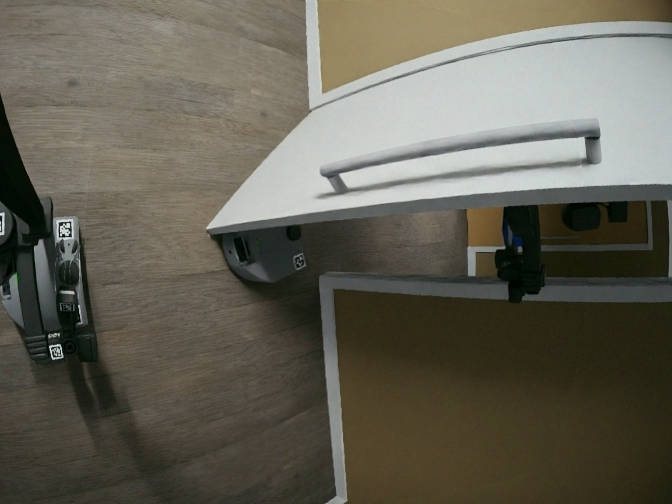

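Emit:
execute_actions(
  actions=[
    {"r1":{"base":{"rotate_rad":-0.87}}},
  ],
  cameras=[],
)

Emit:
execute_actions(
  actions=[
    {"r1":{"base":{"translate_m":0.72}}},
  ],
  cameras=[],
)

Emit:
execute_actions(
  actions=[
    {"r1":{"base":{"rotate_rad":0.87}}},
  ],
  cameras=[],
)

Emit:
execute_actions(
  actions=[
    {"r1":{"base":{"translate_m":0.3},"joints":{"head_pan_rad":1.2,"head_tilt_rad":-0.9}}},
  ],
  cameras=["r1_nav_camera","r1_head_camera"],
)

Scene clock: 402.40 s.
r1.base_odometry: x=+1.234 y=-0.093 heading=-1.858 (m, m, rad; r1's odometry frame)
r1.turned_by_wheels: -0.870 (rad since the last result)
r1.turned_by_imu: -0.866 (rad since the last result)
r1.base_tilt: forward=+0.8 right=-1.4 (deg)
r1.lidar_m: 1.51 1.24 0.60 0.98 2.16 2.37 2.34 1.91 1.91 2.11 1.78 1.78
r1.head_depth_mm: 1627 1804 2001 1842 1543 1335 1178 / 1727 1919 2114 1853 1554 1341 1181 / 1840 2059 2234 1861 1562 1344 1185 / 1778 1993 2159 1877 1566 1347 1186 / 1586 1753 1937 1892 1580 1348 1188 / 1438 1559 1717 1832 1585 1357 1196 / 1312 1418 1538 1685 1592 1366 1200
r1.base_status: done
r1.joint_positions: lift_m=+0.271 arm_m=+0.000 wrist_yaw_rad=+2.998 wrist_pitch_rad=-0.413 wrist_roll_rad=+0.002 gripper_m=+0.030 head_pan_rad=-0.007 head_tilt_rad=-0.692
r1.joint_status: not commanded
r1.motor_effort: left_wheel=+2(9) right_wheel=-2(5) lift_m=+14(13) arm_m=-6(6) wrist_yaw_rad=+2(1) wrist_pitch_rad=+5(5) wrist_roll_rad=+0(0) gripper_m=+0(0) head_pan_rad=+5(5) head_tilt_rad=-5(6) (%)
r1.hand_pose: x=+0.0109 y=+0.0774 z=+0.2843 quat_wxyz=(+0.195, +0.701, +0.095, +0.679) (m; r1's base frame)
r1.wrist_depth_mm: - - - - 627 - 946 / - - - - 714 727 962 / 883 - 883 843 734 692 854 / 688 659 698 682 682 681 667 / 561 557 - 559 558 560 553 / 484 498 - - 471 483 483 / - - - - 415 413 410
r2.base_odometry: x=-1.300 y=-1.118 heading=-1.725 (m, m, rad; r2's odometry frame)
r2.turned_by_wheels: +0.000 (rad since the last result)
r2.turned_by_imu: +0.000 (rad since the last result)
r2.base_tilt: forward=+0.9 right=-1.7 (deg)
r2.lidar_m: 2.65 0.82 0.34 0.24 0.23 0.24 0.89 2.18 1.85 0.66 0.38 0.41
r2.head_depth_mm: 2239 2334 2461 2611 2685 1950 1618 / 2306 2402 2542 2677 2779 1959 316 / 2363 2489 2617 2786 2743 1944 306 / 2426 2567 2708 2879 2768 1941 1501 / 2519 2638 2807 2988 2733 1947 1501 / 2363 2464 2546 2639 2562 1948 1496 / 1964 2015 2070 2151 2213 1934 1490
r2.base_status: not commanded
r2.joint_positions: lift_m=+0.929 arm_m=+0.002 wrist_yaw_rad=+1.798 wrist_pitch_rad=-0.110 wrist_roll_rad=+0.005 gripper_m=+0.046 head_pan_rad=-0.007 head_tilt_rad=-0.309
r2.joint_status: not commanded
r2.on_its_own: gripper_m is held at +0.046, not at your +0.030, by its stall guard, which is not easing now
r2.motor_effort: left_wheel=-1(1) right_wheel=+0(0) lift_m=+49(49) arm_m=-2(3) wrist_yaw_rad=+2(3) wrist_pitch_rad=+10(10) wrist_roll_rad=-3(3) gripper_m=-19(20) head_pan_rad=+3(3) head_tilt_rad=+3(3) (%)
r2.hand_pose: x=+0.2242 y=-0.0908 z=+1.0162 quat_wxyz=(+0.469, +0.578, -0.410, +0.527) (m; r2's base frame)
r2.wrist_depth_mm: - - - - - - - / - - - 158 120 - - / 668 - - 162 144 - - / 673 - 159 112 121 - - / 673 - 105 110 121 - - / 689 - 108 115 125 - - / 686 - - 119 131 - -
pictures: none
No camera images: the call's "cameras" was empty. Leave "cameras" out to get every camera's image.

Scene clock: 406.50 s.
r1.base_odometry: x=+1.030 y=-0.783 heading=-1.858 (m, m, rad; r1's odometry frame)
r1.turned_by_wheels: +0.000 (rad since the last result)
r1.turned_by_imu: +0.006 (rad since the last result)
r1.base_tilt: forward=+0.7 right=-1.4 (deg)
r1.lidar_m: 0.94 0.77 0.77 0.74 0.66 2.92 2.90 2.38 2.37 1.49 1.23 1.22
r1.head_depth_mm: 1120 1235 1376 1561 1545 1331 1175 / 1193 1323 1488 1691 1557 1341 1178 / 1218 1375 1561 1750 1557 1346 1180 / 1091 1219 1373 1580 1564 1350 1184 / 976 1074 1195 1354 1508 1354 1194 / 883 961 1056 1177 1326 1360 1189 / 805 872 949 1044 1161 1287 1197
r1.base_status: done
r1.joint_positions: lift_m=+0.271 arm_m=+0.000 wrist_yaw_rad=+2.998 wrist_pitch_rad=-0.413 wrist_roll_rad=+0.002 gripper_m=+0.030 head_pan_rad=-0.007 head_tilt_rad=-0.692
r1.joint_status: not commanded
r1.motor_effort: left_wheel=+1(10) right_wheel=+0(4) lift_m=+13(14) arm_m=-6(6) wrist_yaw_rad=+1(1) wrist_pitch_rad=+5(5) wrist_roll_rad=+0(0) gripper_m=-1(0) head_pan_rad=+4(4) head_tilt_rad=-5(6) (%)
r1.hand_pose: x=+0.0109 y=+0.0774 z=+0.2843 quat_wxyz=(+0.195, +0.701, +0.095, +0.679) (m; r1's base frame)
r1.wrist_depth_mm: 600 - - - 759 669 609 / 620 - 735 - 824 712 644 / 595 - 684 865 822 755 665 / 640 630 676 684 698 690 690 / 565 556 - 565 572 563 560 / 474 493 - - 483 482 470 / - - - - 416 417 414
r2.base_odometry: x=-1.300 y=-1.118 heading=-1.725 (m, m, rad; r2's odometry frame)
r2.turned_by_wheels: +0.000 (rad since the last result)
r2.turned_by_imu: +0.000 (rad since the last result)
r2.base_tilt: forward=+0.9 right=-1.6 (deg)
r2.lidar_m: 2.65 0.82 0.34 0.24 0.23 0.24 2.83 0.61 1.85 0.66 0.38 0.41
r2.head_depth_mm: 2236 2336 2464 2605 2679 1953 1627 / 2295 2408 2548 2683 2769 1958 316 / 2362 2486 2616 2794 2760 1945 306 / 2429 2583 2697 2894 2770 1938 1503 / 2513 2661 2787 2992 2756 1941 1499 / 2354 2454 2559 2626 2577 1937 1492 / 1951 2022 2081 2141 2211 1936 1495
r2.base_status: not commanded
r2.joint_positions: lift_m=+0.929 arm_m=+0.002 wrist_yaw_rad=+1.798 wrist_pitch_rad=-0.110 wrist_roll_rad=+0.005 gripper_m=+0.046 head_pan_rad=-0.007 head_tilt_rad=-0.309
r2.joint_status: not commanded
r2.on_its_own: gripper_m is held at +0.046, not at your +0.030, by its stall guard, which is not easing now
r2.motor_effort: left_wheel=-1(1) right_wheel=+0(0) lift_m=+49(49) arm_m=-3(2) wrist_yaw_rad=+2(2) wrist_pitch_rad=+10(10) wrist_roll_rad=-3(3) gripper_m=-19(21) head_pan_rad=+2(2) head_tilt_rad=+3(3) (%)
r2.hand_pose: x=+0.2242 y=-0.0908 z=+1.0162 quat_wxyz=(+0.469, +0.578, -0.410, +0.527) (m; r2's base frame)
r2.wrist_depth_mm: - - - - - - - / - - - 158 120 - - / 660 - - 161 143 - - / 669 - 159 112 121 - - / 680 - 105 110 121 - - / 689 - 108 115 125 - - / 691 - - 119 132 - -
pictures: none
No camera images: the call's "cameras" was empty. Leave "cameras" out to get every camera's image.

Scene clock: 408.33 s.
r1.base_odometry: x=+1.030 y=-0.783 heading=-0.988 (m, m, rad; r1's odometry frame)
r1.turned_by_wheels: +0.870 (rad since the last result)
r1.turned_by_imu: +0.865 (rad since the last result)
r1.base_tilt: forward=+0.8 right=-1.3 (deg)
r1.lidar_m: 0.77 0.80 0.70 0.66 3.02 2.46 2.36 1.74 1.27 1.22 1.09 0.80
r1.head_depth_mm: 665 749 858 1003 1210 1341 1174 / 660 743 850 996 1201 1331 1176 / 659 740 846 987 1190 1334 1181 / 656 737 841 983 1180 1332 1189 / 651 732 837 978 1172 1328 1186 / 648 726 830 965 1160 1323 1194 / 646 725 826 962 1153 1347 1201
r1.base_status: done
r1.joint_positions: lift_m=+0.271 arm_m=+0.000 wrist_yaw_rad=+2.998 wrist_pitch_rad=-0.413 wrist_roll_rad=+0.002 gripper_m=+0.030 head_pan_rad=-0.007 head_tilt_rad=-0.692
r1.joint_status: not commanded
r1.motor_effort: left_wheel=-2(8) right_wheel=+2(6) lift_m=+13(13) arm_m=-6(6) wrist_yaw_rad=+2(1) wrist_pitch_rad=+5(5) wrist_roll_rad=+0(0) gripper_m=+0(0) head_pan_rad=+4(5) head_tilt_rad=-5(5) (%)
r1.hand_pose: x=+0.0109 y=+0.0774 z=+0.2843 quat_wxyz=(+0.195, +0.701, +0.095, +0.679) (m; r1's base frame)
r1.wrist_depth_mm: - - - - 823 - - / - - - - 708 705 - / 866 - 872 840 619 608 848 / 695 671 683 692 655 658 673 / 565 569 - 567 558 554 561 / 485 499 - - 482 481 472 / - - - - 414 413 414
r2.base_odometry: x=-1.300 y=-1.118 heading=-1.725 (m, m, rad; r2's odometry frame)
r2.turned_by_wheels: +0.000 (rad since the last result)
r2.turned_by_imu: +0.000 (rad since the last result)
r2.base_tilt: forward=+1.1 right=-1.7 (deg)
r2.lidar_m: 2.65 0.82 0.34 0.24 0.23 0.24 2.83 0.70 1.85 0.66 0.38 0.41
r2.head_depth_mm: 2220 2339 2453 2586 2650 1960 1610 / 2292 2400 2557 2677 2762 1964 316 / 2357 2491 2636 2799 2770 1943 306 / 2435 2554 2706 2880 2769 1948 1503 / 2509 2646 2810 2981 2723 1940 1492 / 2356 2454 2530 2642 2592 1930 1499 / 1964 2006 2086 2145 2214 1933 1494
r2.base_status: not commanded
r2.joint_positions: lift_m=+0.929 arm_m=+0.002 wrist_yaw_rad=+1.798 wrist_pitch_rad=-0.110 wrist_roll_rad=+0.005 gripper_m=+0.046 head_pan_rad=-0.007 head_tilt_rad=-0.309
r2.joint_status: not commanded
r2.on_its_own: gripper_m is held at +0.046, not at your +0.030, by its stall guard, which is not easing now
r2.motor_effort: left_wheel=-1(1) right_wheel=+0(0) lift_m=+49(49) arm_m=-2(3) wrist_yaw_rad=+1(1) wrist_pitch_rad=+10(10) wrist_roll_rad=-3(3) gripper_m=-20(20) head_pan_rad=+2(3) head_tilt_rad=+3(3) (%)
r2.hand_pose: x=+0.2242 y=-0.0908 z=+1.0162 quat_wxyz=(+0.469, +0.578, -0.410, +0.527) (m; r2's base frame)
r2.wrist_depth_mm: - - - - - - - / - - - 158 121 - - / 658 - - 161 143 - - / 672 - 159 112 121 - - / 678 - 104 110 121 - - / 685 - 108 114 125 - - / 689 - - 119 132 - -
pictures: none
No camera images: the call's "cameras" was empty. Leave "cameras" out to get every camera's image.

Scene clock: 411.00 s.
r1.base_odometry: x=+1.195 y=-1.034 heading=-0.988 (m, m, rad; r1's odometry frame)
r1.turned_by_wheels: +0.000 (rad since the last result)
r1.turned_by_imu: +0.002 (rad since the last result)
r1.base_tilt: forward=+0.7 right=-1.5 (deg)
r1.lidar_m: 0.47 0.49 0.61 0.61 3.03 2.76 2.67 1.73 1.27 1.22 0.66 0.49
r1.head_depth_mm: 2266 2070 1776 1516 1024 1178 1123 / 2149 2085 1783 1543 1369 1232 1123 / 576 2100 1782 1560 1381 1237 1123 / 399 1613 1757 1561 1233 1224 1144 / 398 1288 1450 1540 1213 1194 1145 / 958 1057 1157 1202 1231 1210 1163 / 807 780 929 1059 1202 1264 -
r1.base_status: done
r1.joint_positions: lift_m=+0.271 arm_m=+0.000 wrist_yaw_rad=+2.998 wrist_pitch_rad=-0.413 wrist_roll_rad=+0.002 gripper_m=+0.030 head_pan_rad=+1.193 head_tilt_rad=-0.889
r1.joint_status: all done
r1.motor_effort: left_wheel=-2(6) right_wheel=+2(8) lift_m=+14(14) arm_m=-6(6) wrist_yaw_rad=+2(1) wrist_pitch_rad=+5(5) wrist_roll_rad=+0(0) gripper_m=+0(1) head_pan_rad=+5(56) head_tilt_rad=-7(29) (%)
r1.hand_pose: x=+0.0109 y=+0.0774 z=+0.2843 quat_wxyz=(+0.195, +0.701, +0.095, +0.679) (m; r1's base frame)
r1.wrist_depth_mm: - - 681 966 - - 465 / - - 692 722 - - 472 / 865 - 581 554 780 871 492 / 686 654 638 608 648 644 503 / 568 552 - 562 563 565 498 / 488 497 - - 476 471 474 / - - - - 413 415 419
r2.base_odometry: x=-1.300 y=-1.118 heading=-1.725 (m, m, rad; r2's odometry frame)
r2.turned_by_wheels: +0.000 (rad since the last result)
r2.turned_by_imu: +0.000 (rad since the last result)
r2.base_tilt: forward=+0.9 right=-1.6 (deg)
r2.lidar_m: 2.65 0.82 0.34 0.24 0.23 0.24 2.83 2.18 0.52 0.66 0.38 0.41
r2.head_depth_mm: 2240 2325 2488 2603 2653 1950 1623 / 2296 2404 2539 2681 2770 1947 316 / 2371 2482 2621 2778 2771 1953 306 / 2427 2568 2712 2904 2753 1935 1501 / 2507 2660 2808 2992 2742 1950 1499 / 2365 2455 2547 2641 2571 1925 1494 / 1958 2013 2066 2140 2206 1935 1491
r2.base_status: not commanded
r2.joint_positions: lift_m=+0.929 arm_m=+0.002 wrist_yaw_rad=+1.798 wrist_pitch_rad=-0.110 wrist_roll_rad=+0.005 gripper_m=+0.046 head_pan_rad=-0.007 head_tilt_rad=-0.309
r2.joint_status: not commanded
r2.on_its_own: gripper_m is held at +0.046, not at your +0.030, by its stall guard, which is not easing now
r2.motor_effort: left_wheel=-1(1) right_wheel=+0(0) lift_m=+49(49) arm_m=-3(2) wrist_yaw_rad=+2(1) wrist_pitch_rad=+10(10) wrist_roll_rad=-3(3) gripper_m=-19(19) head_pan_rad=+2(3) head_tilt_rad=+3(3) (%)
r2.hand_pose: x=+0.2242 y=-0.0908 z=+1.0162 quat_wxyz=(+0.469, +0.578, -0.410, +0.527) (m; r2's base frame)
r2.wrist_depth_mm: - - - - - - - / - - - 157 120 - - / 666 - - 162 143 - - / 678 - 159 112 121 - - / 676 - 104 110 121 - - / 686 - 108 115 125 - - / 685 - - 119 132 - -
pictures: r1_head_camera (sideways: a quarter turn clockwise sets it upright), r1_nav_camera (sideways: a quarter turn counterclockwise sets it upright)
camera_calibration (this result's frames):
r1_head_camera: T_world_to_cam=[[-0.321957, -0.728636, -0.60451, 0.809176], [-0.922274, 0.385636, 0.0263764, -0.0280122], [0.213902, 0.566016, -0.79616, 0.99388], [0, 0, 0, 1]] pos_world=[0.022092, 0.0378444, 1.28118]
r1_nav_camera: T_world_to_cam=[[0.345072, 0.720468, 0.601541, -0.739585], [0.904716, -0.425924, -0.00885715, 0.0533163], [0.249829, 0.54728, -0.798793, 0.993764], [0, 0, 0, 1]] pos_world=[-0.0412974, 0.0116884, 1.23917]
Images, in order (width x height): r1_head_camera 896x504, r1_nav_camera 672x504.

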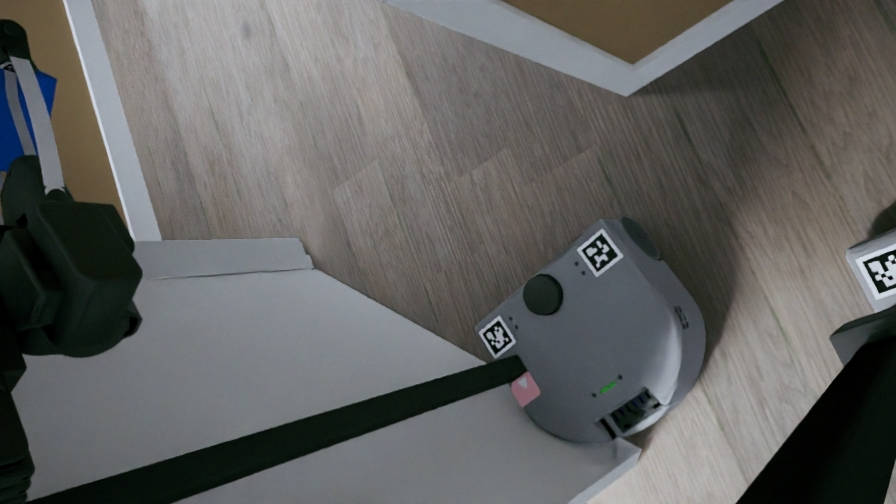

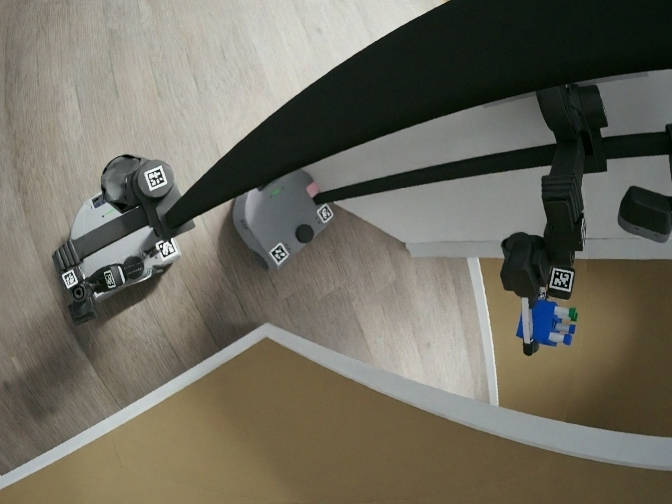

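Emit:
execute_actions(
  actions=[
    {"r1":{"base":{"translate_m":-0.13}},"r2":{"base":{"translate_m":0.25}}},
  ],
  cameras=[],
)

Emit:
execute_actions(
  actions=[
    {"r1":{"base":{"rotate_rad":1.57},"joints":{"head_pan_rad":0,"head_tilt_rad":-1.0}}},
  ],
  cameras=["r1_nav_camera","r1_head_camera"],
)

Scene clock: 420.30 s.
r1.base_odometry: x=+1.124 y=-0.925 heading=-0.988 (m, m, rad; r1's odometry frame)
r1.turned_by_wheels: +0.000 (rad since the last result)
r1.turned_by_imu: -0.003 (rad since the last result)
r1.base_tilt: forward=+0.7 right=-1.4 (deg)
r1.lidar_m: 0.60 0.62 0.55 0.54 3.03 2.63 2.54 1.73 1.27 1.22 0.85 0.62
r1.head_depth_mm: 2278 2076 1767 1544 1346 1232 1118 / 2166 2090 1769 1370 1327 1231 1121 / 1288 1027 1687 1348 1290 1240 1122 / 1014 1132 1296 1316 1342 1236 1141 / 629 673 732 902 1340 1244 1142 / 486 583 791 1576 1393 1247 1165 / 573 2021 1826 1591 1399 1252 -
r1.base_status: done
r1.joint_positions: lift_m=+0.271 arm_m=+0.000 wrist_yaw_rad=+2.998 wrist_pitch_rad=-0.413 wrist_roll_rad=+0.002 gripper_m=+0.030 head_pan_rad=+1.193 head_tilt_rad=-0.889
r1.joint_status: not commanded
r1.motor_effort: left_wheel=-2(10) right_wheel=+1(5) lift_m=+14(13) arm_m=-6(6) wrist_yaw_rad=+1(1) wrist_pitch_rad=+5(5) wrist_roll_rad=+0(0) gripper_m=+0(0) head_pan_rad=+4(4) head_tilt_rad=-8(7) (%)
r1.hand_pose: x=+0.0109 y=+0.0774 z=+0.2843 quat_wxyz=(+0.195, +0.701, +0.095, +0.679) (m; r1's base frame)
r1.wrist_depth_mm: - - - - 892 - - / - - - - 774 685 - / 882 - 875 782 729 692 817 / 689 670 672 687 696 683 625 / 564 571 - 566 569 556 559 / 484 495 - - 480 485 477 / - - - - 415 414 413
r2.base_odometry: x=-1.339 y=-1.365 heading=-1.725 (m, m, rad; r2's odometry frame)
r2.turned_by_wheels: +0.000 (rad since the last result)
r2.turned_by_imu: +0.001 (rad since the last result)
r2.base_tilt: forward=+0.8 right=-1.7 (deg)
r2.lidar_m: 2.41 1.44 0.49 0.28 0.25 0.25 0.29 0.79 1.91 0.29 0.32 1.66
r2.head_depth_mm: 2025 2118 2231 2371 2471 1952 1611 / 2085 2194 2302 2446 2548 1955 316 / 2141 2254 2380 2509 2618 1954 306 / 2205 2312 2461 2612 2685 1946 1496 / 2290 2394 2544 2709 2760 1938 1499 / 2242 2323 2411 2513 2487 1931 1496 / 1858 1915 1966 2039 2110 1920 1490
r2.base_status: done
r2.joint_positions: lift_m=+0.929 arm_m=+0.002 wrist_yaw_rad=+1.798 wrist_pitch_rad=-0.110 wrist_roll_rad=+0.005 gripper_m=+0.046 head_pan_rad=-0.007 head_tilt_rad=-0.309
r2.joint_status: not commanded
r2.on_its_own: gripper_m is held at +0.046, not at your +0.030, by its stall guard, which is not easing now
r2.motor_effort: left_wheel=-1(3) right_wheel=-1(4) lift_m=+49(49) arm_m=-2(2) wrist_yaw_rad=+2(2) wrist_pitch_rad=+10(10) wrist_roll_rad=-3(3) gripper_m=-19(20) head_pan_rad=+3(2) head_tilt_rad=+3(3) (%)
r2.hand_pose: x=+0.2242 y=-0.0908 z=+1.0162 quat_wxyz=(+0.469, +0.578, -0.410, +0.527) (m; r2's base frame)
r2.wrist_depth_mm: - - - - - - - / - - - 158 120 - - / - - - 162 143 - - / - - 159 112 121 - - / - - 104 110 121 - - / - - 108 115 125 - - / - - - 120 132 - -
pictures: none
No camera images: the call's "cameras" was empty. Leave "cameras" out to get every camera's image.

Scene clock: 422.60 s.
r1.base_odometry: x=+1.124 y=-0.925 heading=+0.582 (m, m, rad; r1's odometry frame)
r1.turned_by_wheels: +1.570 (rad since the last result)
r1.turned_by_imu: +1.559 (rad since the last result)
r1.base_tilt: forward=+0.7 right=-1.4 (deg)
r1.lidar_m: 0.54 3.02 2.63 2.54 1.74 1.27 1.22 0.85 0.62 0.60 0.62 0.55
r1.head_depth_mm: 620 917 1452 1271 1261 1196 1118 / 517 616 851 1292 1300 1200 1126 / 1995 786 1598 1390 1301 1210 1127 / 2139 1850 1624 1456 1322 1208 1123 / 2135 1866 1635 1466 1323 1209 1130 / 2155 1865 1648 1477 1332 1214 1120 / 2160 1871 1647 1478 1337 1215 1123
r1.base_status: done
r1.joint_positions: lift_m=+0.271 arm_m=+0.000 wrist_yaw_rad=+2.998 wrist_pitch_rad=-0.413 wrist_roll_rad=+0.002 gripper_m=+0.030 head_pan_rad=+0.007 head_tilt_rad=-0.988
r1.joint_status: all done
r1.motor_effort: left_wheel=-2(8) right_wheel=+2(9) lift_m=+13(14) arm_m=-6(6) wrist_yaw_rad=+1(1) wrist_pitch_rad=+6(5) wrist_roll_rad=+0(0) gripper_m=+0(0) head_pan_rad=-5(56) head_tilt_rad=-8(21) (%)
r1.hand_pose: x=+0.0109 y=+0.0774 z=+0.2843 quat_wxyz=(+0.195, +0.701, +0.095, +0.679) (m; r1's base frame)
r1.wrist_depth_mm: - - - - - - - / - - - - - - - / 881 - 886 884 855 861 855 / 699 677 675 680 686 674 684 / 568 563 - 560 568 559 556 / 485 502 - - 480 476 481 / - - - - 409 415 412
r2.base_odometry: x=-1.339 y=-1.365 heading=-1.725 (m, m, rad; r2's odometry frame)
r2.turned_by_wheels: +0.000 (rad since the last result)
r2.turned_by_imu: +0.000 (rad since the last result)
r2.base_tilt: forward=+1.1 right=-1.7 (deg)
r2.lidar_m: 2.41 1.44 0.49 0.29 0.25 0.25 0.29 0.83 1.91 0.29 0.33 1.66
r2.head_depth_mm: 2027 2115 2218 2353 2479 1971 1616 / 2082 2186 2300 2424 2528 1968 316 / 2128 2260 2383 2520 2598 1955 306 / 2200 2314 2448 2630 2699 1937 1496 / 2279 2404 2540 2725 2739 1947 1497 / 2248 2332 2415 2511 2494 1933 1495 / 1850 1919 1978 2044 2117 1923 1488
r2.base_status: not commanded
r2.joint_positions: lift_m=+0.929 arm_m=+0.002 wrist_yaw_rad=+1.798 wrist_pitch_rad=-0.110 wrist_roll_rad=+0.005 gripper_m=+0.046 head_pan_rad=-0.007 head_tilt_rad=-0.309
r2.joint_status: not commanded
r2.on_its_own: gripper_m is held at +0.046, not at your +0.030, by its stall guard, which is not easing now
r2.motor_effort: left_wheel=-1(1) right_wheel=-1(0) lift_m=+49(49) arm_m=-2(2) wrist_yaw_rad=+1(3) wrist_pitch_rad=+10(10) wrist_roll_rad=-3(3) gripper_m=-20(20) head_pan_rad=+2(2) head_tilt_rad=+3(3) (%)
r2.hand_pose: x=+0.2242 y=-0.0908 z=+1.0162 quat_wxyz=(+0.469, +0.578, -0.410, +0.527) (m; r2's base frame)
r2.wrist_depth_mm: - - - - - - - / - - - 158 121 - - / - - - 162 143 - - / - - 159 112 121 - - / - - 104 110 121 - - / - - 108 114 125 - - / - - - 120 131 - -
pictures: r1_head_camera (sideways: a quarter turn clockwise sets it upright), r1_nav_camera (sideways: a quarter turn counterclockwise sets it upright)
camera_calibration (this result's frames):
r1_head_camera: T_world_to_cam=[[-0.852005, 0.0247142, -0.522949, 0.706153], [0.014004, 0.999604, 0.0244248, -0.0311795], [0.523346, 0.0134867, -0.852014, 1.0646], [0, 0, 0, 1]] pos_world=[0.0449279, -0.000642798, 1.2771]
r1_nav_camera: T_world_to_cam=[[0.852807, -0.0492072, 0.519903, -0.636326], [-0.0559918, -0.998428, -0.00265374, 0.0510998], [0.519216, -0.0268471, -0.854221, 1.06418], [0, 0, 0, 1]] pos_world=[-0.00701289, 0.0482777, 1.24001]
Images, in order (width x height): r1_head_camera 896x504, r1_nav_camera 672x504.

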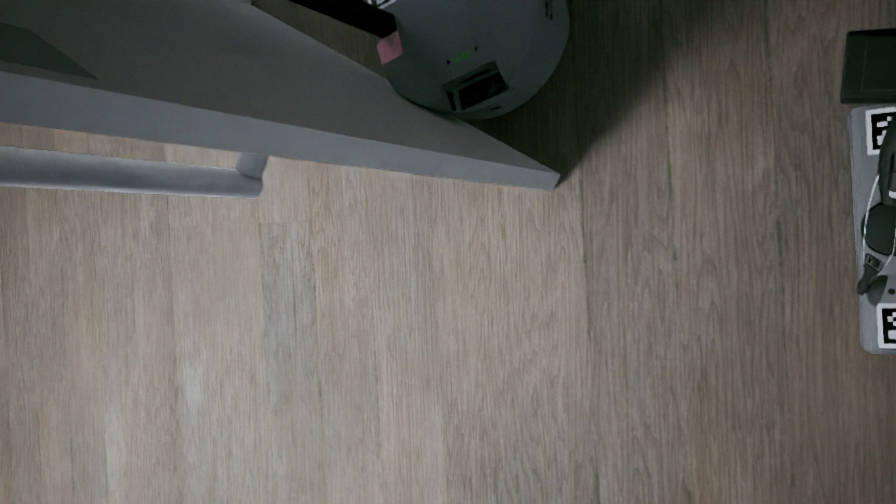

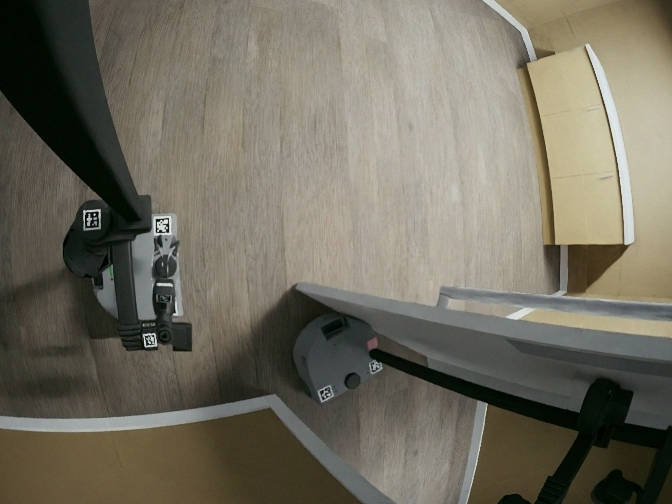

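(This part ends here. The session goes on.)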